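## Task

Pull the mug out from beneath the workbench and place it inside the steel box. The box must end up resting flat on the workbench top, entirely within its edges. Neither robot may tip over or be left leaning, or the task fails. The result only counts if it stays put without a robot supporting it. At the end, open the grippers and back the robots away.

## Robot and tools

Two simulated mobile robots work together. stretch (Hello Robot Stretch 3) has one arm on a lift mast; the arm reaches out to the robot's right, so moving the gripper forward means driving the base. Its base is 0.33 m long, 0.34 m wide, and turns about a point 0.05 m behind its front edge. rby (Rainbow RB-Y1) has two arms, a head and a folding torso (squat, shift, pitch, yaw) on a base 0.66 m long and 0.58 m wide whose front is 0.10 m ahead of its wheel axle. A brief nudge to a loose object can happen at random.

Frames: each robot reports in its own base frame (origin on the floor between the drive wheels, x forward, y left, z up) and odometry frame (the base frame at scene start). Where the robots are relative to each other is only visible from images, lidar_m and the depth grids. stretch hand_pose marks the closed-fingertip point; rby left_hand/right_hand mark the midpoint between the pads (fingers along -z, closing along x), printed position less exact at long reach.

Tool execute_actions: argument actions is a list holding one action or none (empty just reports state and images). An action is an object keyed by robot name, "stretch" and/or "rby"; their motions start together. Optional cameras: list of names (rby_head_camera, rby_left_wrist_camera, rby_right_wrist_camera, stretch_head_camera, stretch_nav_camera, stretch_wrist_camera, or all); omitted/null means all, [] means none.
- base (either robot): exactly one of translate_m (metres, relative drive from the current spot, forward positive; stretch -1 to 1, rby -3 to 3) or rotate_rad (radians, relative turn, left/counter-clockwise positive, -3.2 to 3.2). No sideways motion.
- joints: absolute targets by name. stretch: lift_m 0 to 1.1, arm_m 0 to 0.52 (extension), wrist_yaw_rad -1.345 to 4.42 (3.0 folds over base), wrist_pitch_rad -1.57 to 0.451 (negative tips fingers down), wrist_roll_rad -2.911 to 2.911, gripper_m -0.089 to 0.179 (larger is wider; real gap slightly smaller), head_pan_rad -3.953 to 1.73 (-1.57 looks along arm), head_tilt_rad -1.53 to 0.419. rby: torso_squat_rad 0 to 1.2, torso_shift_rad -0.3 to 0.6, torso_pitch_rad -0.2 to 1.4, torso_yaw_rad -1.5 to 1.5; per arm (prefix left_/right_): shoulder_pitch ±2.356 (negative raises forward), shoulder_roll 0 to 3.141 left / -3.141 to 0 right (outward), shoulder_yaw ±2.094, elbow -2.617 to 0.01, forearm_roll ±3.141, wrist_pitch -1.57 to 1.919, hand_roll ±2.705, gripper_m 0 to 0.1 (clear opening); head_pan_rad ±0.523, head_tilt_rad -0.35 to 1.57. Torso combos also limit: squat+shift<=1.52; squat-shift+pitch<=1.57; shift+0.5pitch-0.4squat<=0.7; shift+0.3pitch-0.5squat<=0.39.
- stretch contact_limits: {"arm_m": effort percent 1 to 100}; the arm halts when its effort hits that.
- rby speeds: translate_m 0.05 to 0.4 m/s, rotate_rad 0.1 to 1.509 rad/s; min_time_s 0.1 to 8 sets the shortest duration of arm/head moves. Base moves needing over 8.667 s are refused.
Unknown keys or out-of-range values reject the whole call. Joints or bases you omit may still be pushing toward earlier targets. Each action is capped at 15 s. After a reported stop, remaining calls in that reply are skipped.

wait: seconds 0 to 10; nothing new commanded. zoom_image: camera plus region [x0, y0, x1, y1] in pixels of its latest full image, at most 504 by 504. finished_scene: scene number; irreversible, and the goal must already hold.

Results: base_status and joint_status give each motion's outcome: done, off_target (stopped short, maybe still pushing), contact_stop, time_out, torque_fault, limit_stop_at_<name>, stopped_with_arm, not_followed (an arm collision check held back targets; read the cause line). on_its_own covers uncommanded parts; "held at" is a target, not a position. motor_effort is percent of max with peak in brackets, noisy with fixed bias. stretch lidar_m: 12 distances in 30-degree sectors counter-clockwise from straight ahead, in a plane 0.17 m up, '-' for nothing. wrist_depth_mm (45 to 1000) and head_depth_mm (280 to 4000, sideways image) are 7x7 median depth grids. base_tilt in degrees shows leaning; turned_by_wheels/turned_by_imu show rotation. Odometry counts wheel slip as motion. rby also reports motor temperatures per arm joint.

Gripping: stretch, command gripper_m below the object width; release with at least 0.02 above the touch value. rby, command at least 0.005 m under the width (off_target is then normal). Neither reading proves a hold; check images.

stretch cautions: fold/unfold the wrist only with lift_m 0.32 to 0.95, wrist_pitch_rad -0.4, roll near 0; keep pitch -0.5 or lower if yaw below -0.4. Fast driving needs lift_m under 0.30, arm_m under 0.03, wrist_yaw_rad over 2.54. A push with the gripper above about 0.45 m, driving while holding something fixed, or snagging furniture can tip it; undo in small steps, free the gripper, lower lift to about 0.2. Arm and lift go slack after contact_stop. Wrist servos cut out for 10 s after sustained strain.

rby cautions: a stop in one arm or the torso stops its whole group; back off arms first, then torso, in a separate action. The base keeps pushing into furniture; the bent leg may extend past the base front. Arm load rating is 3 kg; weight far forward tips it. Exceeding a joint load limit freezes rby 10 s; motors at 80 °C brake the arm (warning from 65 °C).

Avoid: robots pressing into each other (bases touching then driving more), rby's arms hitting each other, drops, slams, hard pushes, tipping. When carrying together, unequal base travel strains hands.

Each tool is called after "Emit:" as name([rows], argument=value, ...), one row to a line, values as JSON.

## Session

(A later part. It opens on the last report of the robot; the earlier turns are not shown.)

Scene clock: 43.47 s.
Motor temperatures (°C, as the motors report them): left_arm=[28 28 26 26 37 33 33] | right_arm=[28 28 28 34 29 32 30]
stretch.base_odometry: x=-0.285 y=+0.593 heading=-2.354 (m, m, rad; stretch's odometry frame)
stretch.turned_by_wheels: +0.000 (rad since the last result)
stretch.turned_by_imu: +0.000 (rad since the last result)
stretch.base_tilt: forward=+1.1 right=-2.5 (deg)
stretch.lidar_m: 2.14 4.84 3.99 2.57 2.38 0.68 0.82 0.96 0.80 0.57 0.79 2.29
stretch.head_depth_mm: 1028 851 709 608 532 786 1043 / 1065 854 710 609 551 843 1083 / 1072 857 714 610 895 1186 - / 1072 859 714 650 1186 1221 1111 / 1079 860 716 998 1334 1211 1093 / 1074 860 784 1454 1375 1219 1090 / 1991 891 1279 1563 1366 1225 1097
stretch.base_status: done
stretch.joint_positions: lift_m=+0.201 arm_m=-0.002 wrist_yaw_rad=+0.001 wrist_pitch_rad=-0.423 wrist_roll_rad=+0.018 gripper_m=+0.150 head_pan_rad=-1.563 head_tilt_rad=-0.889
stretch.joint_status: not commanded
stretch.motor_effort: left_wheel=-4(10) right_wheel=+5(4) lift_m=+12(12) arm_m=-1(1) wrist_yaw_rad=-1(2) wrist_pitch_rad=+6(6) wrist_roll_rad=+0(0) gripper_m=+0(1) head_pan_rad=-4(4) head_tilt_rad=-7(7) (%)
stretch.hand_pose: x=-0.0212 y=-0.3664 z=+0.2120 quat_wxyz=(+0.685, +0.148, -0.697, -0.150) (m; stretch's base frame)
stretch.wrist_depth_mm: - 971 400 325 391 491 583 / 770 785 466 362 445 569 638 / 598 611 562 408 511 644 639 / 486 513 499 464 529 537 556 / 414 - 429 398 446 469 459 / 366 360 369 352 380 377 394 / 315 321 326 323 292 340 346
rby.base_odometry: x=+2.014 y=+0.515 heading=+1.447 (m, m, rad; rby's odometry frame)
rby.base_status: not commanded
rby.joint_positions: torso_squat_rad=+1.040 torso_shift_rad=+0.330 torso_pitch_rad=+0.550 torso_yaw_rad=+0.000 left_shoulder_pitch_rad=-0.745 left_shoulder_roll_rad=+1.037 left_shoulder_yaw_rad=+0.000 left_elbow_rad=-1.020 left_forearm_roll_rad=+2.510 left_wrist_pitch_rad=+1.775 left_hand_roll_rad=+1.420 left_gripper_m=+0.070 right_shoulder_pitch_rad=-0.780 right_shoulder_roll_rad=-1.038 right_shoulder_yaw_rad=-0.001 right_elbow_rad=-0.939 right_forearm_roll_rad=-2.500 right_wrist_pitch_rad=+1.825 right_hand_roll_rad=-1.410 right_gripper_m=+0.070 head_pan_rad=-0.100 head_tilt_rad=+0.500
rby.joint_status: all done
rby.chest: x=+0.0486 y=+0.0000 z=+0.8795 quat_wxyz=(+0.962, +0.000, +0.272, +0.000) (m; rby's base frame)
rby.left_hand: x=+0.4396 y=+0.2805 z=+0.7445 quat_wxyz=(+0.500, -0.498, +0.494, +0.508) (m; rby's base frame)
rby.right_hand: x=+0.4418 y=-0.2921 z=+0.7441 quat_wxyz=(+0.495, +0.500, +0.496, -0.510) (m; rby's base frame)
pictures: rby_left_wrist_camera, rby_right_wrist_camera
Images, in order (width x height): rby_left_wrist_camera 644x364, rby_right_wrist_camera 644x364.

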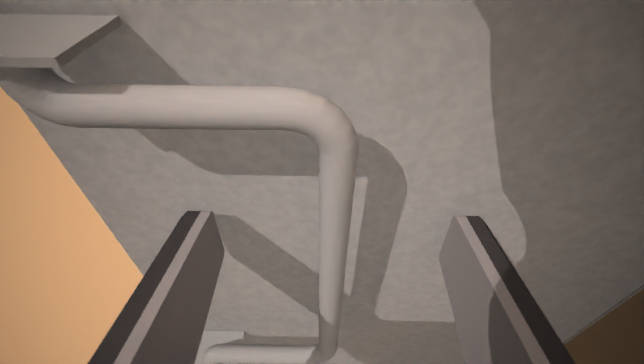

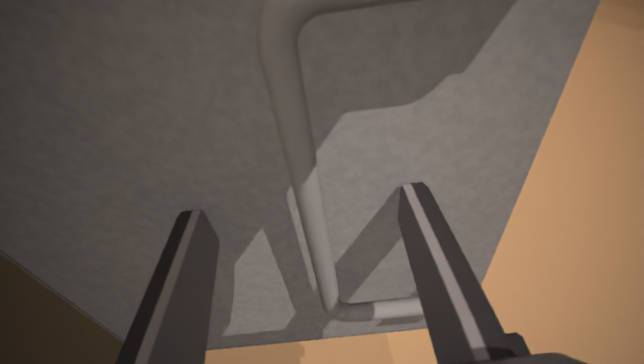

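Emit:
execute_actions([
  {"rby":{"base":{"translate_m":0.015},"joints":{"left_shoulder_pitch_rad":-0.74,"left_elbow_rad":-1.08,"left_forearm_roll_rad":2.52,"left_wrist_pitch_rad":1.745,"left_hand_roll_rad":1.43},"min_time_s":1.0},"stretch":{"base":{"rotate_rad":-0.91},"joints":{"head_pan_rad":-1.57,"head_tilt_rad":-0.9}}},
], cameras=["rby_left_wrist_camera","rby_right_wrist_camera","stretch_wrist_camera","stretch_nav_camera"])

Scene clock: 47.33 s.
Motor temperatures (°C, as the motors report them): left_arm=[28 28 26 26 37 33 33] | right_arm=[28 28 28 34 29 32 30]
stretch.base_odometry: x=-0.285 y=+0.593 heading=+3.020 (m, m, rad; stretch's odometry frame)
stretch.turned_by_wheels: -0.910 (rad since the last result)
stretch.turned_by_imu: -0.902 (rad since the last result)
stretch.base_tilt: forward=+1.1 right=-2.3 (deg)
stretch.lidar_m: 1.11 2.34 2.14 4.85 3.43 2.45 2.36 0.68 0.92 0.96 0.68 0.57
stretch.head_depth_mm: 922 851 707 608 552 1143 1094 / 920 852 710 608 552 1132 1122 / 917 855 711 610 552 1126 - / 912 860 714 609 548 855 1110 / 912 856 715 611 545 1135 1092 / 913 860 716 613 545 1138 1094 / 908 864 715 611 545 1140 1093
stretch.base_status: done
stretch.joint_positions: lift_m=+0.201 arm_m=-0.002 wrist_yaw_rad=+0.001 wrist_pitch_rad=-0.423 wrist_roll_rad=+0.018 gripper_m=+0.150 head_pan_rad=-1.563 head_tilt_rad=-0.889
stretch.joint_status: all done
stretch.motor_effort: left_wheel=+3(9) right_wheel=-5(10) lift_m=+12(12) arm_m=-1(1) wrist_yaw_rad=+0(1) wrist_pitch_rad=+7(7) wrist_roll_rad=+0(0) gripper_m=+0(1) head_pan_rad=-4(5) head_tilt_rad=-7(8) (%)
stretch.hand_pose: x=-0.0212 y=-0.3664 z=+0.2120 quat_wxyz=(+0.685, +0.148, -0.697, -0.150) (m; stretch's base frame)
stretch.wrist_depth_mm: 551 690 701 669 655 640 623 / 554 743 753 711 730 713 682 / 555 605 630 643 656 684 685 / 486 517 505 515 533 540 552 / 419 - 430 436 450 468 462 / 366 358 372 374 383 373 391 / 315 322 328 329 335 340 342
rby.base_odometry: x=+2.016 y=+0.530 heading=+1.446 (m, m, rad; rby's odometry frame)
rby.base_status: done
rby.joint_positions: torso_squat_rad=+1.040 torso_shift_rad=+0.330 torso_pitch_rad=+0.550 torso_yaw_rad=+0.000 left_shoulder_pitch_rad=-0.734 left_shoulder_roll_rad=+1.045 left_shoulder_yaw_rad=+0.003 left_elbow_rad=-1.065 left_forearm_roll_rad=+2.517 left_wrist_pitch_rad=+1.751 left_hand_roll_rad=+1.428 left_gripper_m=+0.070 right_shoulder_pitch_rad=-0.778 right_shoulder_roll_rad=-1.039 right_shoulder_yaw_rad=-0.001 right_elbow_rad=-0.938 right_forearm_roll_rad=-2.500 right_wrist_pitch_rad=+1.825 right_hand_roll_rad=-1.410 right_gripper_m=+0.070 head_pan_rad=-0.100 head_tilt_rad=+0.500
rby.joint_status: left_elbow_rad contact_stop (moved -0.045 of -0.060); the others done
rby.chest: x=+0.0487 y=+0.0001 z=+0.8795 quat_wxyz=(+0.962, +0.000, +0.272, +0.000) (m; rby's base frame)
rby.left_hand: x=+0.4393 y=+0.2754 z=+0.7494 quat_wxyz=(+0.506, -0.498, +0.492, +0.504) (m; rby's base frame)
rby.right_hand: x=+0.4418 y=-0.2926 z=+0.7438 quat_wxyz=(+0.494, +0.499, +0.496, -0.511) (m; rby's base frame)
pictures: rby_left_wrist_camera, rby_right_wrist_camera, stretch_nav_camera (sideways: a quarter turn counterclockwise sets it upright), stretch_wrist_camera
Images, in order (width x height): rby_left_wrist_camera 644x364, rby_right_wrist_camera 644x364, stretch_nav_camera 672x504, stretch_wrist_camera 644x364.

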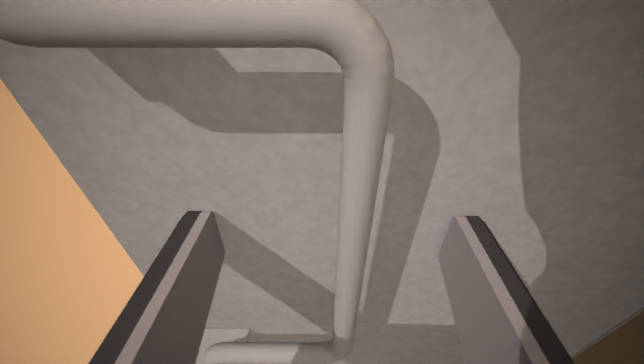

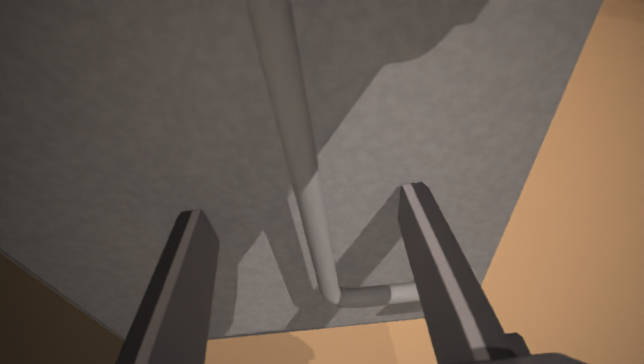

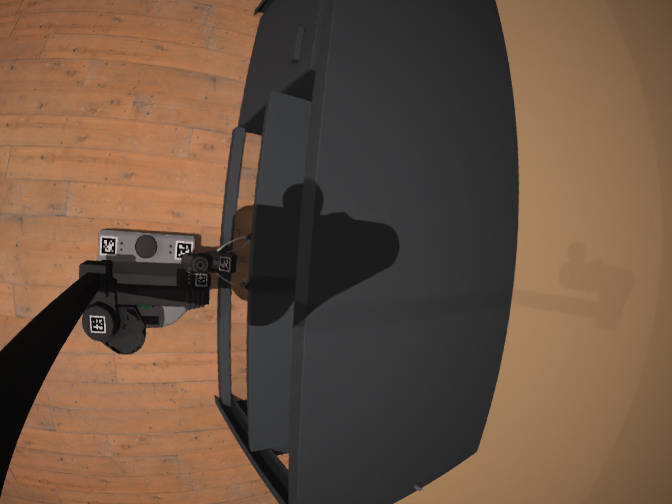

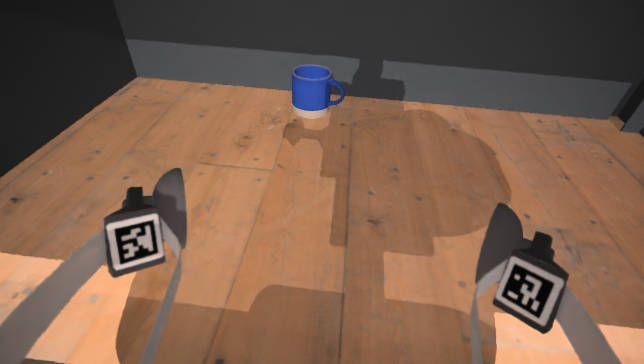

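Emit:
execute_actions([
  {"rby":{"joints":{"left_shoulder_pitch_rad":-0.725,"left_shoulder_roll_rad":1.037,"left_elbow_rad":-1.04,"left_forearm_roll_rad":2.513,"left_wrist_pitch_rad":1.765,"left_hand_roll_rad":1.424},"min_time_s":0.8},"stretch":{"joints":{"arm_m":0.30,"lift_m":0.16,"gripper_m":0.17}}},
], cameras=["rby_left_wrist_camera","stretch_wrist_camera"])

Emit:
execute_actions([
  {"rby":{"joints":{"left_gripper_m":0,"right_gripper_m":0}},"stretch":{"joints":{"lift_m":0.06}}},
], cameras=["rby_left_wrist_camera","rby_right_wrist_camera","stretch_wrist_camera"])

Scene clock: 52.60 s.
Motor temperatures (°C, as the motors report them): left_arm=[28 28 26 26 37 33 33] | right_arm=[28 28 28 34 29 32 30]
stretch.base_odometry: x=-0.285 y=+0.593 heading=+3.020 (m, m, rad; stretch's odometry frame)
stretch.turned_by_wheels: +0.000 (rad since the last result)
stretch.turned_by_imu: -0.001 (rad since the last result)
stretch.base_tilt: forward=+1.1 right=-2.5 (deg)
stretch.lidar_m: 1.11 2.34 2.15 4.85 3.39 2.45 2.37 0.68 0.92 0.97 0.68 0.57
stretch.head_depth_mm: 927 850 710 608 551 1145 1086 / 926 857 712 607 551 1128 1125 / 922 851 713 610 552 855 1123 / 917 860 714 610 547 1134 1126 / 911 859 716 611 543 1131 1101 / 914 865 716 613 544 1136 1102 / 912 860 714 615 544 1137 1100
stretch.base_status: not commanded
stretch.joint_positions: lift_m=+0.161 arm_m=+0.300 wrist_yaw_rad=+0.001 wrist_pitch_rad=-0.423 wrist_roll_rad=+0.018 gripper_m=+0.170 head_pan_rad=-1.563 head_tilt_rad=-0.889
stretch.joint_status: all done
stretch.motor_effort: left_wheel=+4(4) right_wheel=-5(5) lift_m=+12(14) arm_m=+3(2) wrist_yaw_rad=-1(0) wrist_pitch_rad=+6(7) wrist_roll_rad=+0(0) gripper_m=+0(78) head_pan_rad=-5(4) head_tilt_rad=-6(8) (%)
stretch.hand_pose: x=-0.0213 y=-0.6685 z=+0.1721 quat_wxyz=(+0.685, +0.148, -0.697, -0.150) (m; stretch's base frame)
stretch.wrist_depth_mm: 419 408 397 386 376 371 353 / 464 451 440 426 419 401 388 / 504 494 481 458 459 447 433 / 425 446 429 427 463 475 465 / 374 368 376 381 391 397 410 / 308 317 323 330 334 340 350 / 279 281 285 288 293 296 297
rby.base_odometry: x=+2.016 y=+0.530 heading=+1.446 (m, m, rad; rby's odometry frame)
rby.base_status: not commanded
rby.joint_positions: torso_squat_rad=+1.040 torso_shift_rad=+0.330 torso_pitch_rad=+0.550 torso_yaw_rad=+0.000 left_shoulder_pitch_rad=-0.725 left_shoulder_roll_rad=+1.037 left_shoulder_yaw_rad=+0.003 left_elbow_rad=-1.040 left_forearm_roll_rad=+2.513 left_wrist_pitch_rad=+1.765 left_hand_roll_rad=+1.424 left_gripper_m=+0.070 right_shoulder_pitch_rad=-0.779 right_shoulder_roll_rad=-1.038 right_shoulder_yaw_rad=-0.001 right_elbow_rad=-0.938 right_forearm_roll_rad=-2.500 right_wrist_pitch_rad=+1.825 right_hand_roll_rad=-1.410 right_gripper_m=+0.070 head_pan_rad=-0.100 head_tilt_rad=+0.500
rby.joint_status: all done
rby.chest: x=+0.0487 y=+0.0000 z=+0.8795 quat_wxyz=(+0.962, +0.000, +0.272, +0.000) (m; rby's base frame)
rby.left_hand: x=+0.4363 y=+0.2796 z=+0.7419 quat_wxyz=(+0.498, -0.495, +0.496, +0.511) (m; rby's base frame)
rby.right_hand: x=+0.4418 y=-0.2924 z=+0.7439 quat_wxyz=(+0.494, +0.500, +0.496, -0.510) (m; rby's base frame)
pictures: rby_left_wrist_camera, stretch_wrist_camera
Images, in order (width x height): rby_left_wrist_camera 644x364, stretch_wrist_camera 644x364.

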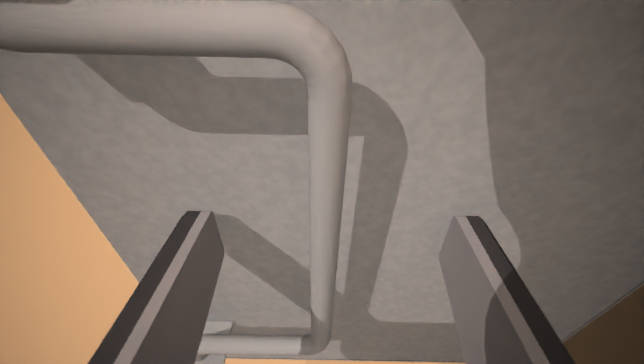

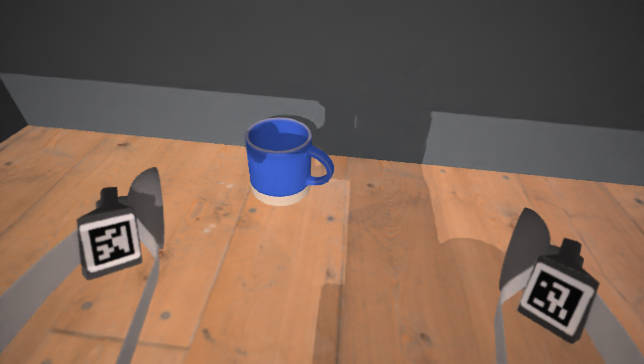

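Scene clock: 54.33 s.
Motor temperatures (°C, as the motors report them): left_arm=[28 28 26 26 37 33 33] | right_arm=[28 28 28 34 29 32 30]
stretch.base_odometry: x=-0.285 y=+0.593 heading=+3.020 (m, m, rad; stretch's odometry frame)
stretch.turned_by_wheels: +0.000 (rad since the last result)
stretch.turned_by_imu: +0.000 (rad since the last result)
stretch.base_tilt: forward=+1.1 right=-2.4 (deg)
stretch.lidar_m: 1.11 2.34 2.14 4.84 3.42 2.45 2.36 0.68 0.92 0.97 0.68 0.57
stretch.head_depth_mm: 924 856 708 607 550 1141 1092 / 922 854 710 609 552 1131 1116 / 919 855 712 608 553 859 - / 913 863 712 613 546 1132 1128 / 918 855 715 610 545 1137 1095 / 913 863 715 614 543 1129 1098 / 906 864 715 612 546 1137 1098
stretch.base_status: not commanded
stretch.joint_positions: lift_m=+0.061 arm_m=+0.300 wrist_yaw_rad=+0.001 wrist_pitch_rad=-0.423 wrist_roll_rad=+0.018 gripper_m=+0.170 head_pan_rad=-1.563 head_tilt_rad=-0.889
stretch.joint_status: all done
stretch.motor_effort: left_wheel=+4(4) right_wheel=-5(5) lift_m=+12(15) arm_m=+2(2) wrist_yaw_rad=-1(1) wrist_pitch_rad=+6(7) wrist_roll_rad=+0(0) gripper_m=+1(1) head_pan_rad=-5(4) head_tilt_rad=-8(8) (%)
stretch.hand_pose: x=-0.0213 y=-0.6685 z=+0.0721 quat_wxyz=(+0.685, +0.148, -0.697, -0.150) (m; stretch's base frame)
stretch.wrist_depth_mm: 415 408 389 382 377 368 356 / 435 434 411 359 414 403 391 / 344 347 343 349 381 386 401 / 279 293 291 298 304 308 318 / 244 239 246 250 254 258 264 / 203 208 213 215 219 221 229 / 182 184 188 189 192 195 195
rby.base_odometry: x=+2.016 y=+0.530 heading=+1.446 (m, m, rad; rby's odometry frame)
rby.base_status: not commanded
rby.joint_positions: torso_squat_rad=+1.040 torso_shift_rad=+0.330 torso_pitch_rad=+0.549 torso_yaw_rad=+0.000 left_shoulder_pitch_rad=-0.726 left_shoulder_roll_rad=+1.037 left_shoulder_yaw_rad=+0.003 left_elbow_rad=-1.040 left_forearm_roll_rad=+2.514 left_wrist_pitch_rad=+1.765 left_hand_roll_rad=+1.424 left_gripper_m=+0.006 right_shoulder_pitch_rad=-0.782 right_shoulder_roll_rad=-1.039 right_shoulder_yaw_rad=-0.002 right_elbow_rad=-0.940 right_forearm_roll_rad=-2.502 right_wrist_pitch_rad=+1.825 right_hand_roll_rad=-1.410 right_gripper_m=+0.007 head_pan_rad=-0.100 head_tilt_rad=+0.500
rby.joint_status: left_gripper_m off_target (ended at +0.006, target +0.000); right_gripper_m off_target (ended at +0.007, target +0.000)
rby.chest: x=+0.0481 y=+0.0000 z=+0.8797 quat_wxyz=(+0.963, +0.000, +0.271, +0.000) (m; rby's base frame)
rby.left_hand: x=+0.4362 y=+0.2796 z=+0.7430 quat_wxyz=(+0.498, -0.496, +0.496, +0.510) (m; rby's base frame)
rby.right_hand: x=+0.4420 y=-0.2919 z=+0.7464 quat_wxyz=(+0.496, +0.501, +0.495, -0.508) (m; rby's base frame)
pictures: rby_left_wrist_camera, rby_right_wrist_camera, stretch_wrist_camera
Images, in order (width x height): rby_left_wrist_camera 644x364, rby_right_wrist_camera 644x364, stretch_wrist_camera 644x364.

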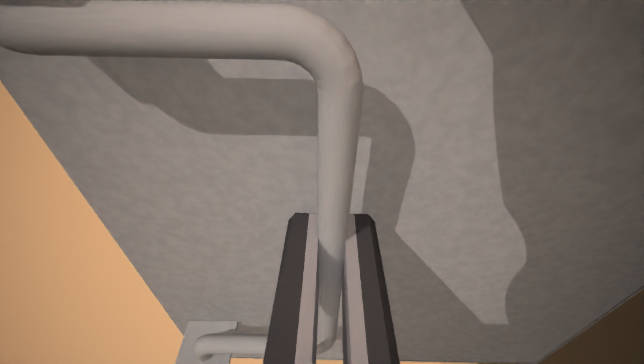

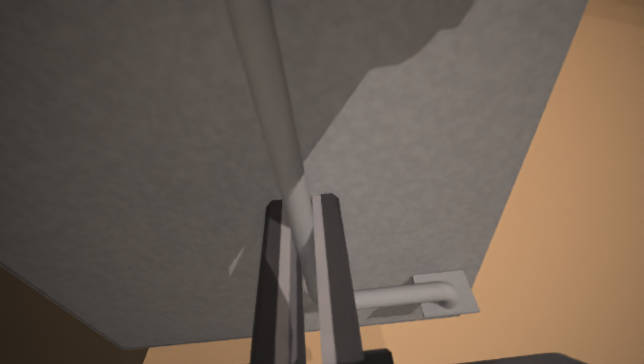

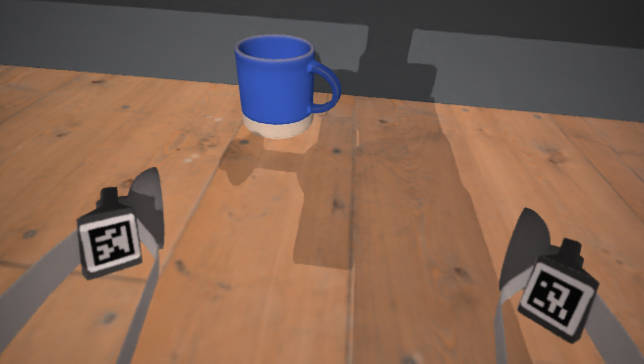

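Emit:
execute_actions([
  {"rby":{"joints":{"torso_squat_rad":0.93,"torso_shift_rad":0.28,"head_tilt_rad":0.3}},"stretch":{"base":{"translate_m":0.165},"joints":{"wrist_yaw_rad":-0.35,"wrist_pitch_rad":-0.45,"arm_m":0.36,"lift_m":0.06}}},
], cameras=["rby_left_wrist_camera","rby_right_wrist_camera","stretch_wrist_camera"])

Scene clock: 60.93 s.
Motor temperatures (°C, as the motors report them): left_arm=[28 28 26 26 37 33 33] | right_arm=[28 28 28 34 29 32 30]
stretch.base_odometry: x=-0.449 y=+0.613 heading=+3.020 (m, m, rad; stretch's odometry frame)
stretch.turned_by_wheels: +0.000 (rad since the last result)
stretch.turned_by_imu: -0.001 (rad since the last result)
stretch.base_tilt: forward=+1.2 right=-2.4 (deg)
stretch.lidar_m: 2.11 2.19 2.06 4.85 3.65 2.62 2.52 0.83 1.00 0.96 0.45 0.44
stretch.head_depth_mm: 926 855 707 606 554 1132 1090 / 919 854 712 610 552 1131 1128 / 917 858 712 610 550 854 - / 918 856 714 612 545 1128 1124 / 912 860 713 612 544 1133 1096 / 915 865 715 614 544 1130 1099 / 905 862 719 615 546 942 1100
stretch.base_status: done
stretch.joint_positions: lift_m=+0.061 arm_m=+0.360 wrist_yaw_rad=-0.348 wrist_pitch_rad=-0.461 wrist_roll_rad=+0.018 gripper_m=+0.170 head_pan_rad=-1.563 head_tilt_rad=-0.889
stretch.joint_status: all done
stretch.motor_effort: left_wheel=+4(9) right_wheel=-5(5) lift_m=+12(10) arm_m=+3(2) wrist_yaw_rad=+0(3) wrist_pitch_rad=+3(6) wrist_roll_rad=+0(0) gripper_m=+1(1) head_pan_rad=-4(4) head_tilt_rad=-8(8) (%)
stretch.hand_pose: x=-0.0961 y=-0.7103 z=+0.0636 quat_wxyz=(+0.644, +0.038, -0.711, -0.279) (m; stretch's base frame)
stretch.wrist_depth_mm: 293 307 323 341 374 403 436 / 321 337 347 269 405 431 471 / 319 321 327 297 346 354 366 / 265 276 273 279 285 289 296 / 232 228 232 236 240 244 248 / 193 200 203 206 208 211 219 / 176 178 180 182 185 187 187
rby.base_odometry: x=+2.016 y=+0.530 heading=+1.446 (m, m, rad; rby's odometry frame)
rby.base_status: not commanded
rby.joint_positions: torso_squat_rad=+0.930 torso_shift_rad=+0.281 torso_pitch_rad=+0.552 torso_yaw_rad=+0.000 left_shoulder_pitch_rad=-0.723 left_shoulder_roll_rad=+1.037 left_shoulder_yaw_rad=+0.001 left_elbow_rad=-1.039 left_forearm_roll_rad=+2.511 left_wrist_pitch_rad=+1.765 left_hand_roll_rad=+1.424 left_gripper_m=+0.006 right_shoulder_pitch_rad=-0.778 right_shoulder_roll_rad=-1.037 right_shoulder_yaw_rad=+0.001 right_elbow_rad=-0.939 right_forearm_roll_rad=-2.499 right_wrist_pitch_rad=+1.825 right_hand_roll_rad=-1.410 right_gripper_m=+0.007 head_pan_rad=-0.100 head_tilt_rad=+0.300
rby.joint_status: all done
rby.chest: x=+0.0502 y=+0.0001 z=+0.9462 quat_wxyz=(+0.962, +0.000, +0.272, +0.000) (m; rby's base frame)
rby.left_hand: x=+0.4369 y=+0.2801 z=+0.8062 quat_wxyz=(+0.496, -0.494, +0.497, +0.513) (m; rby's base frame)
rby.right_hand: x=+0.4425 y=-0.2915 z=+0.8084 quat_wxyz=(+0.494, +0.498, +0.497, -0.511) (m; rby's base frame)
pictures: rby_left_wrist_camera, rby_right_wrist_camera, stretch_wrist_camera
Images, in order (width x height): rby_left_wrist_camera 644x364, rby_right_wrist_camera 644x364, stretch_wrist_camera 644x364.

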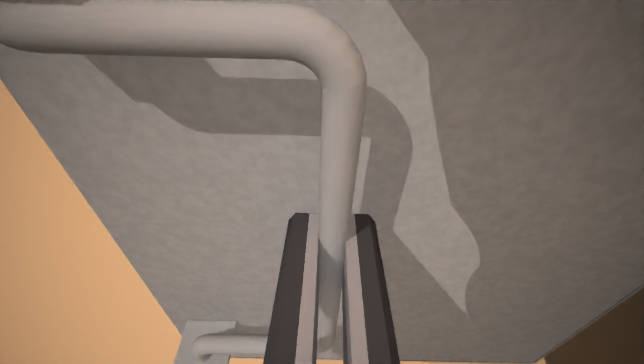

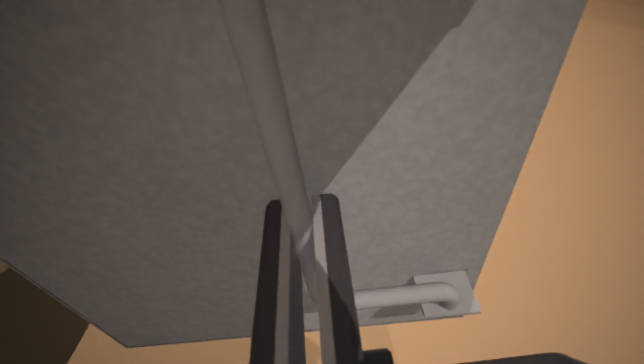

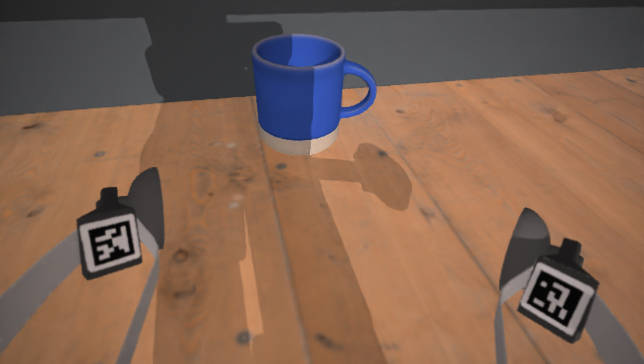

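Emit:
execute_actions([
  {"rby":{"base":{"translate_m":-0.94},"joints":{"torso_squat_rad":0.3,"torso_shift_rad":0.1,"head_tilt_rad":-0.3},"speeds":{"translate_m":0.3}},"stretch":{"joints":{"arm_m":0.48,"lift_m":0.05}}},
], cameras=["rby_left_wrist_camera","stretch_wrist_camera"])

Scene clock: 66.53 s.
Motor temperatures (°C, as the motors report them): left_arm=[28 28 26 26 38 33 33] | right_arm=[28 29 28 34 30 32 30]
stretch.base_odometry: x=-0.449 y=+0.613 heading=+3.020 (m, m, rad; stretch's odometry frame)
stretch.turned_by_wheels: +0.000 (rad since the last result)
stretch.turned_by_imu: -0.001 (rad since the last result)
stretch.base_tilt: forward=+1.1 right=-2.4 (deg)
stretch.lidar_m: 2.11 2.19 1.70 1.66 3.63 2.63 2.54 0.83 1.00 0.96 0.45 0.44
stretch.head_depth_mm: 920 851 708 607 551 1127 1096 / 919 854 711 609 550 1128 1121 / 918 861 711 607 549 855 - / 919 864 710 608 544 1132 1127 / 919 858 714 610 545 1135 1097 / 912 858 716 611 544 1132 1093 / 906 860 716 613 544 943 1091
stretch.base_status: not commanded
stretch.joint_positions: lift_m=+0.051 arm_m=+0.480 wrist_yaw_rad=-0.349 wrist_pitch_rad=-0.462 wrist_roll_rad=+0.018 gripper_m=+0.170 head_pan_rad=-1.563 head_tilt_rad=-0.889
stretch.joint_status: all done
stretch.motor_effort: left_wheel=+3(4) right_wheel=-4(4) lift_m=+12(12) arm_m=+3(2) wrist_yaw_rad=-1(1) wrist_pitch_rad=+4(4) wrist_roll_rad=+0(1) gripper_m=+1(0) head_pan_rad=-5(4) head_tilt_rad=-8(7) (%)
stretch.hand_pose: x=-0.0962 y=-0.8301 z=+0.0534 quat_wxyz=(+0.644, +0.038, -0.711, -0.280) (m; stretch's base frame)
stretch.wrist_depth_mm: 195 203 217 231 246 265 290 / 212 223 240 247 276 301 331 / 234 250 264 219 210 325 342 / 248 259 257 170 223 272 278 / 219 215 219 199 226 230 236 / 182 189 192 194 198 199 206 / 165 168 170 172 174 176 175
rby.base_odometry: x=+1.898 y=-0.402 heading=+1.445 (m, m, rad; rby's odometry frame)
rby.base_status: done
rby.joint_positions: torso_squat_rad=+0.300 torso_shift_rad=+0.101 torso_pitch_rad=+0.552 torso_yaw_rad=+0.000 left_shoulder_pitch_rad=-0.723 left_shoulder_roll_rad=+1.037 left_shoulder_yaw_rad=+0.001 left_elbow_rad=-1.039 left_forearm_roll_rad=+2.511 left_wrist_pitch_rad=+1.765 left_hand_roll_rad=+1.424 left_gripper_m=+0.006 right_shoulder_pitch_rad=-0.777 right_shoulder_roll_rad=-1.036 right_shoulder_yaw_rad=+0.001 right_elbow_rad=-0.939 right_forearm_roll_rad=-2.499 right_wrist_pitch_rad=+1.825 right_hand_roll_rad=-1.410 right_gripper_m=+0.007 head_pan_rad=-0.100 head_tilt_rad=-0.300
rby.joint_status: all done
rby.chest: x=+0.0014 y=+0.0002 z=+1.2094 quat_wxyz=(+0.962, +0.000, +0.272, +0.000) (m; rby's base frame)
rby.left_hand: x=+0.3881 y=+0.2802 z=+1.0692 quat_wxyz=(+0.496, -0.494, +0.497, +0.513) (m; rby's base frame)
rby.right_hand: x=+0.3936 y=-0.2913 z=+1.0715 quat_wxyz=(+0.494, +0.497, +0.497, -0.511) (m; rby's base frame)
pictures: rby_left_wrist_camera, stretch_wrist_camera
Images, in order (width x height): rby_left_wrist_camera 644x364, stretch_wrist_camera 644x364.

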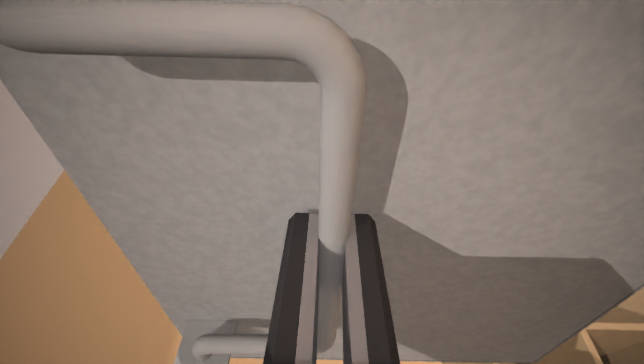

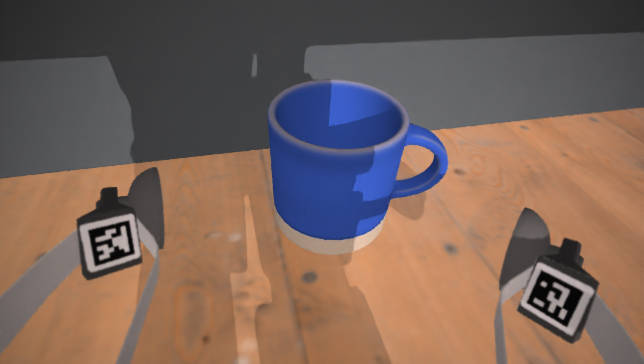

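Emit:
execute_actions([
  {"stretch":{"joints":{"arm_m":0.505}},"rby":{"base":{"rotate_rad":-1.655}}},
], cameras=["stretch_wrist_camera","rby_head_camera"])

Scene clock: 75.23 s.
Motor temperatures (°C, as the motors report them): left_arm=[28 28 26 26 38 33 33] | right_arm=[29 29 28 34 30 32 30]
stretch.base_odometry: x=-0.449 y=+0.613 heading=+3.020 (m, m, rad; stretch's odometry frame)
stretch.turned_by_wheels: +0.000 (rad since the last result)
stretch.turned_by_imu: -0.001 (rad since the last result)
stretch.base_tilt: forward=+1.1 right=-2.4 (deg)
stretch.lidar_m: 2.10 2.18 1.91 1.85 3.64 2.63 2.52 0.83 1.00 0.96 0.45 0.44
stretch.head_depth_mm: 922 853 710 608 551 1131 1090 / 922 855 711 609 553 1133 1124 / 919 859 713 609 549 859 - / 912 857 715 610 544 1127 1126 / 913 861 716 611 544 1132 1089 / 913 862 715 611 546 1132 1099 / 907 862 716 613 543 943 1101
stretch.base_status: not commanded
stretch.joint_positions: lift_m=+0.051 arm_m=+0.505 wrist_yaw_rad=-0.349 wrist_pitch_rad=-0.462 wrist_roll_rad=+0.018 gripper_m=+0.170 head_pan_rad=-1.563 head_tilt_rad=-0.889
stretch.joint_status: all done
stretch.motor_effort: left_wheel=+4(4) right_wheel=-5(4) lift_m=+12(12) arm_m=+2(3) wrist_yaw_rad=+0(1) wrist_pitch_rad=+3(3) wrist_roll_rad=+0(0) gripper_m=+2(1) head_pan_rad=-4(4) head_tilt_rad=-7(7) (%)
stretch.hand_pose: x=-0.0962 y=-0.8551 z=+0.0534 quat_wxyz=(+0.644, +0.038, -0.711, -0.280) (m; stretch's base frame)
stretch.wrist_depth_mm: 174 182 194 207 221 240 258 / 191 200 215 228 249 271 296 / 209 222 240 196 202 306 330 / 233 243 255 151 174 273 276 / 219 213 219 160 199 230 235 / 181 188 192 187 195 199 206 / 165 167 170 172 174 176 175
rby.base_odometry: x=+1.898 y=-0.402 heading=-0.209 (m, m, rad; rby's odometry frame)
rby.base_status: done
rby.joint_positions: torso_squat_rad=+0.300 torso_shift_rad=+0.101 torso_pitch_rad=+0.552 torso_yaw_rad=+0.000 left_shoulder_pitch_rad=-0.723 left_shoulder_roll_rad=+1.037 left_shoulder_yaw_rad=+0.001 left_elbow_rad=-1.039 left_forearm_roll_rad=+2.511 left_wrist_pitch_rad=+1.765 left_hand_roll_rad=+1.424 left_gripper_m=+0.006 right_shoulder_pitch_rad=-0.777 right_shoulder_roll_rad=-1.036 right_shoulder_yaw_rad=+0.001 right_elbow_rad=-0.939 right_forearm_roll_rad=-2.499 right_wrist_pitch_rad=+1.825 right_hand_roll_rad=-1.410 right_gripper_m=+0.007 head_pan_rad=-0.100 head_tilt_rad=-0.300
rby.joint_status: not commanded
rby.chest: x=+0.0014 y=+0.0003 z=+1.2094 quat_wxyz=(+0.962, +0.000, +0.272, +0.000) (m; rby's base frame)
rby.left_hand: x=+0.3881 y=+0.2803 z=+1.0692 quat_wxyz=(+0.496, -0.494, +0.497, +0.513) (m; rby's base frame)
rby.right_hand: x=+0.3937 y=-0.2913 z=+1.0715 quat_wxyz=(+0.494, +0.497, +0.497, -0.511) (m; rby's base frame)
pictures: rby_head_camera, stretch_wrist_camera
Images, in order (width x height): rby_head_camera 896x504, stretch_wrist_camera 644x364.

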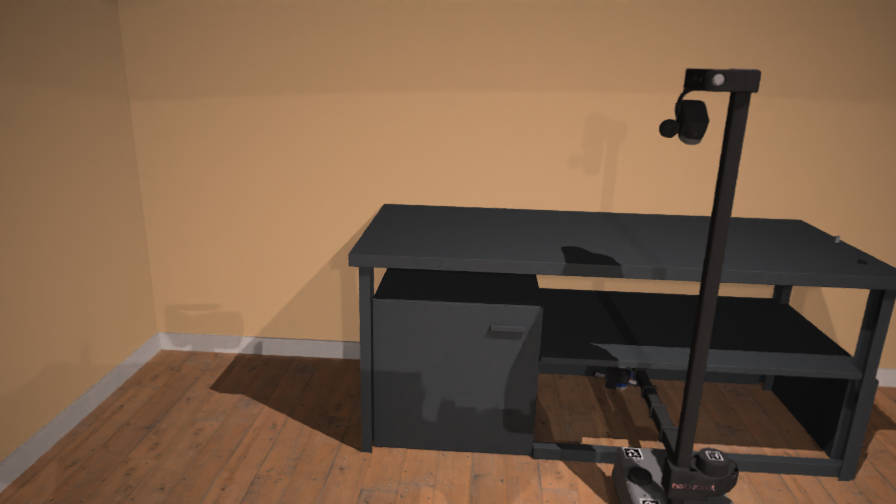

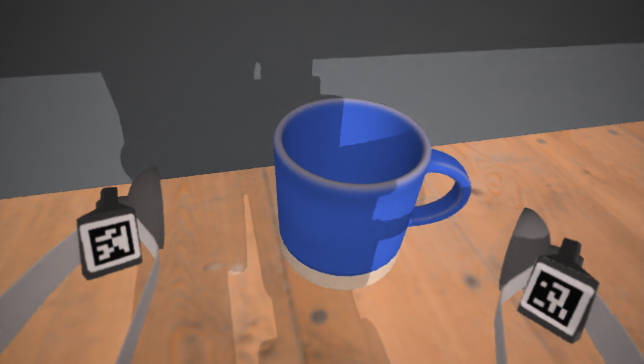

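Emit:
execute_actions([
  {"stretch":{"joints":{"arm_m":0.52,"wrist_pitch_rad":-0.4,"gripper_m":0.115}},"rby":{"base":{"translate_m":1.3}}},
], cameras=["stretch_wrist_camera","rby_head_camera"])

Scene clock: 80.93 s.
Motor temperatures (°C, as the motors report them): left_arm=[28 28 26 26 39 33 33] | right_arm=[29 29 28 34 31 32 30]
stretch.base_odometry: x=-0.449 y=+0.613 heading=+3.020 (m, m, rad; stretch's odometry frame)
stretch.turned_by_wheels: +0.000 (rad since the last result)
stretch.turned_by_imu: -0.001 (rad since the last result)
stretch.base_tilt: forward=+1.3 right=-2.4 (deg)
stretch.lidar_m: 2.11 0.77 0.63 4.82 3.63 2.62 2.52 0.83 1.00 0.96 0.45 0.44
stretch.head_depth_mm: 921 851 707 608 552 1139 1092 / 925 852 710 607 552 1123 1121 / 916 853 711 610 549 853 - / 912 857 715 609 544 1133 1130 / 912 863 716 611 543 1131 1094 / 905 860 715 611 544 1130 1096 / 907 865 716 613 544 945 1093
stretch.base_status: not commanded
stretch.joint_positions: lift_m=+0.051 arm_m=+0.517 wrist_yaw_rad=-0.352 wrist_pitch_rad=-0.424 wrist_roll_rad=+0.018 gripper_m=+0.115 head_pan_rad=-1.563 head_tilt_rad=-0.889
stretch.joint_status: all done
joint sent to its limit — the command would take stretch.arm_m past its upper limit, so that joint was sent only as far as its limit.
stretch.motor_effort: left_wheel=+3(3) right_wheel=-3(5) lift_m=+12(12) arm_m=+3(2) wrist_yaw_rad=+2(2) wrist_pitch_rad=+7(7) wrist_roll_rad=+0(0) gripper_m=+0(78) head_pan_rad=-4(4) head_tilt_rad=-6(9) (%)
stretch.hand_pose: x=-0.0985 y=-0.8722 z=+0.0618 quat_wxyz=(+0.648, +0.024, -0.712, -0.268) (m; stretch's base frame)
stretch.wrist_depth_mm: 160 169 180 192 205 221 243 / 176 184 198 213 231 251 276 / 194 205 220 220 254 287 319 / 212 226 244 201 188 294 300 / 223 233 232 140 152 252 248 / 199 193 200 162 196 - 213 / - 174 177 177 181 182 187
rby.base_odometry: x=+3.170 y=-0.672 heading=-0.209 (m, m, rad; rby's odometry frame)
rby.base_status: done
rby.joint_positions: torso_squat_rad=+0.300 torso_shift_rad=+0.101 torso_pitch_rad=+0.552 torso_yaw_rad=+0.000 left_shoulder_pitch_rad=-0.723 left_shoulder_roll_rad=+1.037 left_shoulder_yaw_rad=+0.001 left_elbow_rad=-1.039 left_forearm_roll_rad=+2.511 left_wrist_pitch_rad=+1.765 left_hand_roll_rad=+1.424 left_gripper_m=+0.006 right_shoulder_pitch_rad=-0.778 right_shoulder_roll_rad=-1.036 right_shoulder_yaw_rad=+0.001 right_elbow_rad=-0.939 right_forearm_roll_rad=-2.499 right_wrist_pitch_rad=+1.825 right_hand_roll_rad=-1.410 right_gripper_m=+0.007 head_pan_rad=-0.100 head_tilt_rad=-0.300
rby.joint_status: not commanded
rby.chest: x=+0.0016 y=+0.0003 z=+1.2093 quat_wxyz=(+0.962, +0.000, +0.273, +0.000) (m; rby's base frame)
rby.left_hand: x=+0.3883 y=+0.2803 z=+1.0691 quat_wxyz=(+0.496, -0.494, +0.497, +0.513) (m; rby's base frame)
rby.right_hand: x=+0.3939 y=-0.2913 z=+1.0714 quat_wxyz=(+0.494, +0.497, +0.497, -0.511) (m; rby's base frame)
pictures: rby_head_camera, stretch_wrist_camera
Images, in order (width x height): rby_head_camera 896x504, stretch_wrist_camera 644x364.

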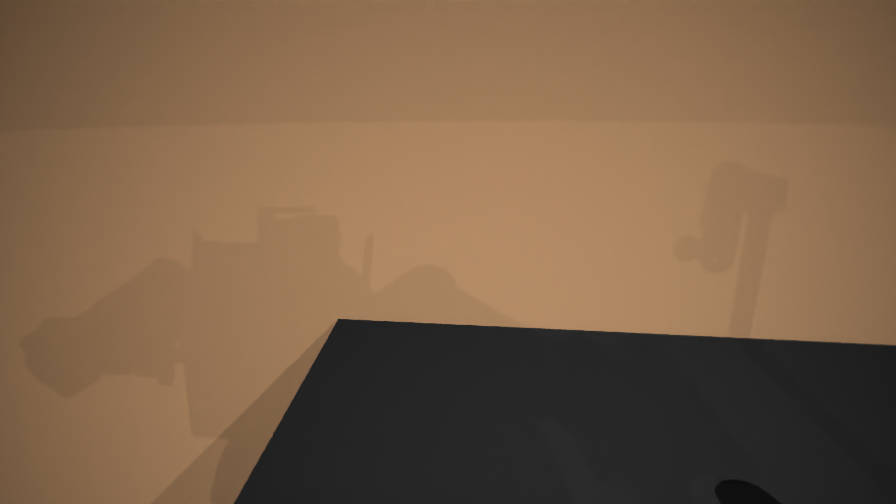

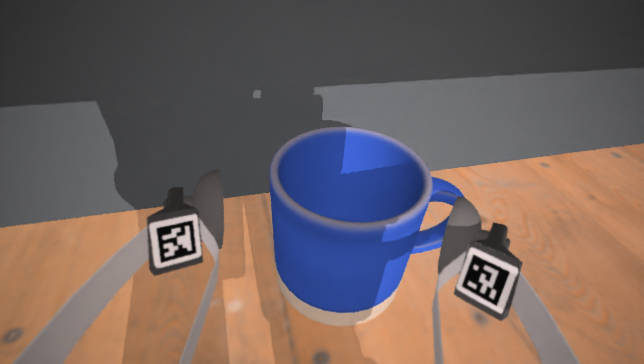

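Emit:
execute_actions([
  {"stretch":{"joints":{"lift_m":0.022,"wrist_pitch_rad":-0.26,"gripper_m":0.125,"head_pan_rad":0.6,"head_tilt_rad":-0.35}},"rby":{"base":{"rotate_rad":-0.03},"joints":{"torso_squat_rad":0,"torso_shift_rad":0.2,"torso_pitch_rad":0.48,"head_pan_rad":0.3,"head_tilt_rad":0.1}}},
], cameras=["stretch_wrist_camera","rby_head_camera","stretch_nav_camera"])

Scene clock: 84.97 s.
Motor temperatures (°C, as the motors report them): left_arm=[28 28 26 26 39 33 33] | right_arm=[29 29 28 34 31 32 30]
stretch.base_odometry: x=-0.449 y=+0.613 heading=+3.020 (m, m, rad; stretch's odometry frame)
stretch.turned_by_wheels: +0.000 (rad since the last result)
stretch.turned_by_imu: +0.000 (rad since the last result)
stretch.base_tilt: forward=+1.1 right=-2.3 (deg)
stretch.lidar_m: 2.11 0.78 0.63 4.85 3.67 2.62 2.53 0.83 1.00 0.96 0.45 0.44
stretch.head_depth_mm: 1763 1883 817 342 375 1524 1354 / 1856 1942 785 365 382 1572 1364 / 1975 947 656 310 - 1564 - / 2000 727 775 415 - - - / 620 617 690 2292 2396 - - / 2230 576 664 856 1009 - - / 634 500 701 843 989 - -
stretch.base_status: not commanded
stretch.joint_positions: lift_m=+0.023 arm_m=+0.517 wrist_yaw_rad=-0.352 wrist_pitch_rad=-0.284 wrist_roll_rad=+0.018 gripper_m=+0.125 head_pan_rad=+0.593 head_tilt_rad=-0.359
stretch.joint_status: all done
stretch.motor_effort: left_wheel=+3(3) right_wheel=-3(3) lift_m=+12(9) arm_m=+3(3) wrist_yaw_rad=+1(2) wrist_pitch_rad=+7(9) wrist_roll_rad=+0(0) gripper_m=+0(48) head_pan_rad=+4(51) head_tilt_rad=+6(46) (%)
stretch.hand_pose: x=-0.1039 y=-0.8869 z=+0.0663 quat_wxyz=(+0.666, -0.026, -0.712, -0.221) (m; stretch's base frame)
stretch.wrist_depth_mm: 157 164 176 187 200 216 235 / 168 177 189 202 220 238 260 / 181 191 206 222 241 264 293 / 196 208 224 188 191 297 327 / 212 219 238 135 177 278 273 / 202 195 199 134 171 - 223 / - 172 175 153 178 184 191
rby.base_odometry: x=+3.170 y=-0.672 heading=-0.238 (m, m, rad; rby's odometry frame)
rby.base_status: done
rby.joint_positions: torso_squat_rad=+0.000 torso_shift_rad=+0.201 torso_pitch_rad=+0.482 torso_yaw_rad=+0.000 left_shoulder_pitch_rad=-0.723 left_shoulder_roll_rad=+1.037 left_shoulder_yaw_rad=+0.001 left_elbow_rad=-1.039 left_forearm_roll_rad=+2.511 left_wrist_pitch_rad=+1.765 left_hand_roll_rad=+1.424 left_gripper_m=+0.006 right_shoulder_pitch_rad=-0.777 right_shoulder_roll_rad=-1.036 right_shoulder_yaw_rad=+0.001 right_elbow_rad=-0.939 right_forearm_roll_rad=-2.499 right_wrist_pitch_rad=+1.825 right_hand_roll_rad=-1.410 right_gripper_m=+0.007 head_pan_rad=+0.300 head_tilt_rad=+0.100
rby.joint_status: all done
rby.chest: x=+0.0553 y=+0.0003 z=+1.2405 quat_wxyz=(+0.971, +0.000, +0.239, +0.000) (m; rby's base frame)
rby.left_hand: x=+0.4507 y=+0.2803 z=+1.1275 quat_wxyz=(+0.513, -0.511, +0.479, +0.496) (m; rby's base frame)
rby.right_hand: x=+0.4562 y=-0.2912 z=+1.1302 quat_wxyz=(+0.511, +0.515, +0.480, -0.494) (m; rby's base frame)
pictures: rby_head_camera, stretch_nav_camera (sideways: a quarter turn counterclockwise sets it upright), stretch_wrist_camera
Images, in order (width x height): rby_head_camera 896x504, stretch_nav_camera 672x504, stretch_wrist_camera 644x364.

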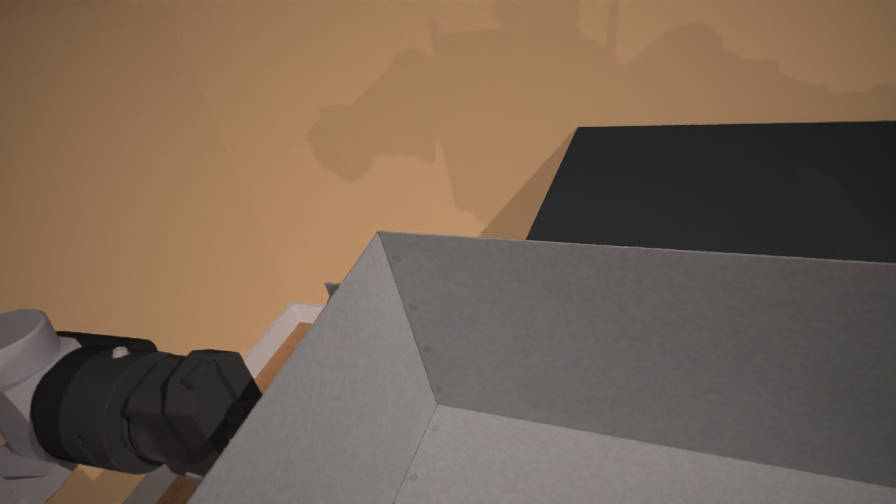

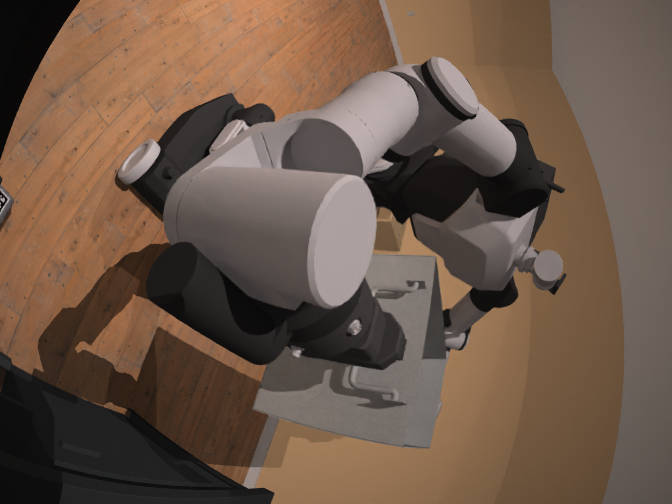

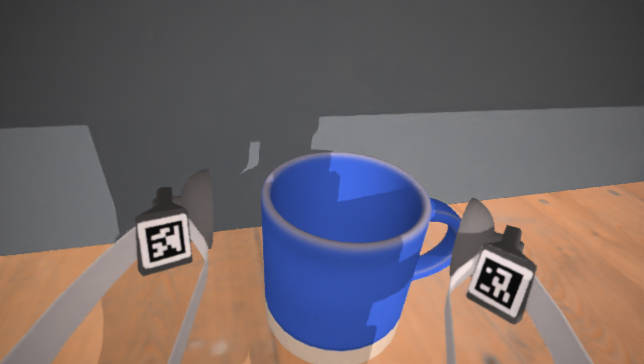

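Emit:
execute_actions([
  {"stretch":{"joints":{"gripper_m":0.02}},"rby":{"joints":{"head_pan_rad":-0.1,"head_tilt_rad":-0.1}}},
], cameras=["stretch_wrist_camera","rby_head_camera"])

Emit:
execute_actions([
  {"stretch":{"joints":{"lift_m":0.07}}},
], cameras=["stretch_wrist_camera"])

Scene clock: 87.53 s.
Motor temperatures (°C, as the motors report them): left_arm=[28 28 26 26 39 33 33] | right_arm=[29 29 28 34 31 32 30]
stretch.base_odometry: x=-0.449 y=+0.613 heading=+3.020 (m, m, rad; stretch's odometry frame)
stretch.turned_by_wheels: +0.000 (rad since the last result)
stretch.turned_by_imu: +0.000 (rad since the last result)
stretch.base_tilt: forward=+1.0 right=-2.4 (deg)
stretch.lidar_m: 2.10 0.77 0.63 4.84 3.66 2.62 2.52 0.83 1.00 0.97 0.45 0.44
stretch.head_depth_mm: 1774 1864 817 343 376 1524 1345 / 1836 1940 785 366 382 1577 1363 / 1942 946 652 310 - 1580 - / 1965 725 776 416 - - - / 583 616 683 2246 2428 - - / 2248 576 659 858 1008 - - / 634 497 703 846 989 - -
stretch.base_status: not commanded
stretch.joint_positions: lift_m=+0.022 arm_m=+0.517 wrist_yaw_rad=-0.350 wrist_pitch_rad=-0.289 wrist_roll_rad=+0.018 gripper_m=+0.021 head_pan_rad=+0.593 head_tilt_rad=-0.359
stretch.joint_status: all done
stretch.motor_effort: left_wheel=+4(4) right_wheel=-5(5) lift_m=+13(13) arm_m=+2(2) wrist_yaw_rad=+0(2) wrist_pitch_rad=+8(8) wrist_roll_rad=+1(0) gripper_m=-20(92) head_pan_rad=+4(4) head_tilt_rad=+6(6) (%)
stretch.hand_pose: x=-0.1033 y=-0.8866 z=+0.0651 quat_wxyz=(+0.665, -0.023, -0.713, -0.222) (m; stretch's base frame)
stretch.wrist_depth_mm: 157 164 175 187 201 216 232 / 170 176 189 203 219 238 260 / 181 191 207 218 242 266 294 / 198 208 217 191 222 298 324 / 213 225 142 127 138 265 271 / 195 198 195 138 161 219 221 / 172 170 173 159 177 185 188
rby.base_odometry: x=+3.170 y=-0.672 heading=-0.238 (m, m, rad; rby's odometry frame)
rby.base_status: not commanded
rby.joint_positions: torso_squat_rad=+0.000 torso_shift_rad=+0.201 torso_pitch_rad=+0.482 torso_yaw_rad=+0.000 left_shoulder_pitch_rad=-0.723 left_shoulder_roll_rad=+1.037 left_shoulder_yaw_rad=+0.001 left_elbow_rad=-1.039 left_forearm_roll_rad=+2.511 left_wrist_pitch_rad=+1.765 left_hand_roll_rad=+1.424 left_gripper_m=+0.006 right_shoulder_pitch_rad=-0.777 right_shoulder_roll_rad=-1.036 right_shoulder_yaw_rad=+0.001 right_elbow_rad=-0.939 right_forearm_roll_rad=-2.499 right_wrist_pitch_rad=+1.825 right_hand_roll_rad=-1.410 right_gripper_m=+0.007 head_pan_rad=-0.100 head_tilt_rad=-0.100
rby.joint_status: all done
rby.chest: x=+0.0553 y=+0.0003 z=+1.2405 quat_wxyz=(+0.971, +0.000, +0.239, +0.000) (m; rby's base frame)
rby.left_hand: x=+0.4507 y=+0.2803 z=+1.1275 quat_wxyz=(+0.513, -0.511, +0.479, +0.496) (m; rby's base frame)
rby.right_hand: x=+0.4562 y=-0.2912 z=+1.1302 quat_wxyz=(+0.511, +0.515, +0.480, -0.494) (m; rby's base frame)
pictures: rby_head_camera, stretch_wrist_camera
Images, in order (width x height): rby_head_camera 896x504, stretch_wrist_camera 644x364.

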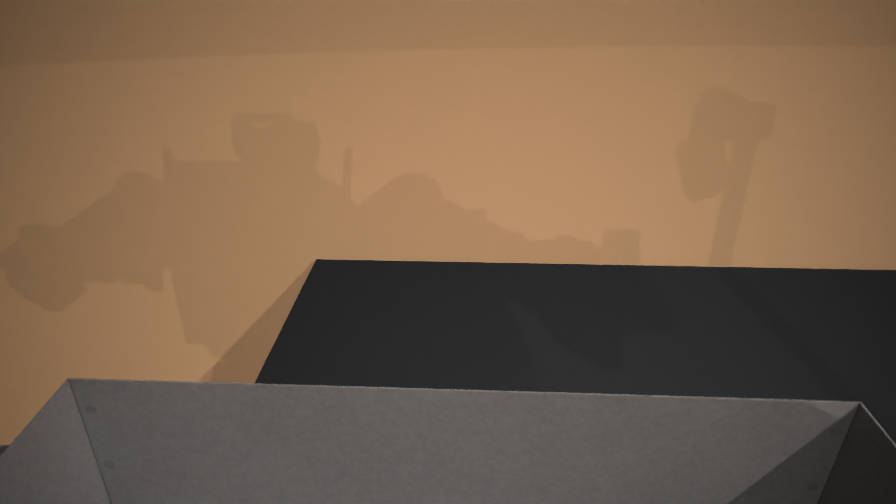

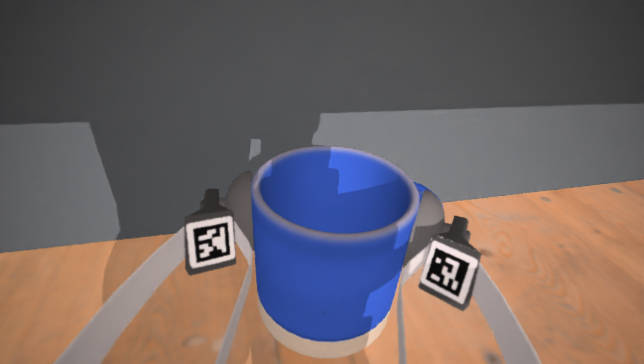

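Scene clock: 88.80 s.
Motor temperatures (°C, as the motors report them): left_arm=[28 28 26 26 39 33 33] | right_arm=[29 29 28 34 31 32 30]
stretch.base_odometry: x=-0.449 y=+0.613 heading=+3.020 (m, m, rad; stretch's odometry frame)
stretch.turned_by_wheels: +0.000 (rad since the last result)
stretch.turned_by_imu: +0.000 (rad since the last result)
stretch.base_tilt: forward=+1.2 right=-2.4 (deg)
stretch.lidar_m: 2.11 0.77 0.63 4.84 3.66 2.62 2.53 0.83 1.00 0.96 0.45 0.44
stretch.head_depth_mm: 1762 1889 818 344 375 1521 1357 / 1854 1924 788 365 383 1582 1352 / 1974 947 656 310 - 1586 - / 1962 725 775 416 - - - / 583 616 686 2248 2415 - - / 2249 576 661 852 1008 - - / 635 500 707 845 987 - -
stretch.base_status: not commanded
stretch.joint_positions: lift_m=+0.069 arm_m=+0.517 wrist_yaw_rad=-0.350 wrist_pitch_rad=-0.302 wrist_roll_rad=+0.018 gripper_m=+0.024 head_pan_rad=+0.593 head_tilt_rad=-0.359
stretch.joint_status: all done
stretch.motor_effort: left_wheel=+4(3) right_wheel=-5(5) lift_m=+31(31) arm_m=+2(2) wrist_yaw_rad=+0(1) wrist_pitch_rad=+12(12) wrist_roll_rad=+0(0) gripper_m=-20(20) head_pan_rad=+4(5) head_tilt_rad=+6(5) (%)
stretch.hand_pose: x=-0.1029 y=-0.8854 z=+0.1090 quat_wxyz=(+0.664, -0.019, -0.713, -0.226) (m; stretch's base frame)
stretch.wrist_depth_mm: 158 164 175 187 201 216 234 / 169 178 190 204 220 238 261 / 183 193 207 221 242 268 295 / 198 211 220 191 254 304 339 / 216 231 143 127 138 327 337 / 234 243 247 138 159 275 279 / 217 215 218 158 224 232 236
rby.base_odometry: x=+3.170 y=-0.672 heading=-0.238 (m, m, rad; rby's odometry frame)
rby.base_status: not commanded
rby.joint_positions: torso_squat_rad=+0.000 torso_shift_rad=+0.201 torso_pitch_rad=+0.482 torso_yaw_rad=+0.000 left_shoulder_pitch_rad=-0.723 left_shoulder_roll_rad=+1.037 left_shoulder_yaw_rad=+0.001 left_elbow_rad=-1.039 left_forearm_roll_rad=+2.511 left_wrist_pitch_rad=+1.765 left_hand_roll_rad=+1.424 left_gripper_m=+0.006 right_shoulder_pitch_rad=-0.777 right_shoulder_roll_rad=-1.036 right_shoulder_yaw_rad=+0.001 right_elbow_rad=-0.939 right_forearm_roll_rad=-2.499 right_wrist_pitch_rad=+1.825 right_hand_roll_rad=-1.410 right_gripper_m=+0.007 head_pan_rad=-0.100 head_tilt_rad=-0.100
rby.joint_status: not commanded
rby.chest: x=+0.0553 y=+0.0003 z=+1.2405 quat_wxyz=(+0.971, +0.000, +0.239, +0.000) (m; rby's base frame)
rby.left_hand: x=+0.4507 y=+0.2803 z=+1.1275 quat_wxyz=(+0.513, -0.511, +0.479, +0.496) (m; rby's base frame)
rby.right_hand: x=+0.4562 y=-0.2912 z=+1.1302 quat_wxyz=(+0.511, +0.515, +0.480, -0.494) (m; rby's base frame)
pictures: stretch_wrist_camera
Images, in order (width x height): stretch_wrist_camera 644x364.

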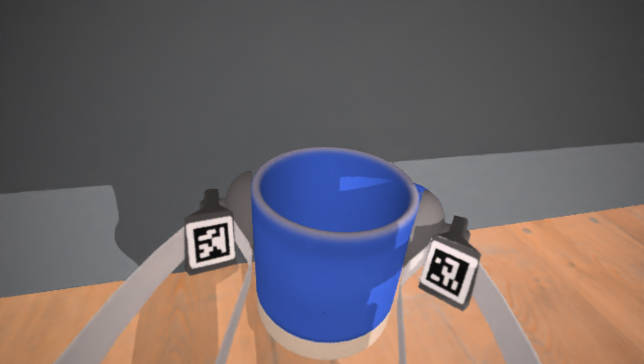

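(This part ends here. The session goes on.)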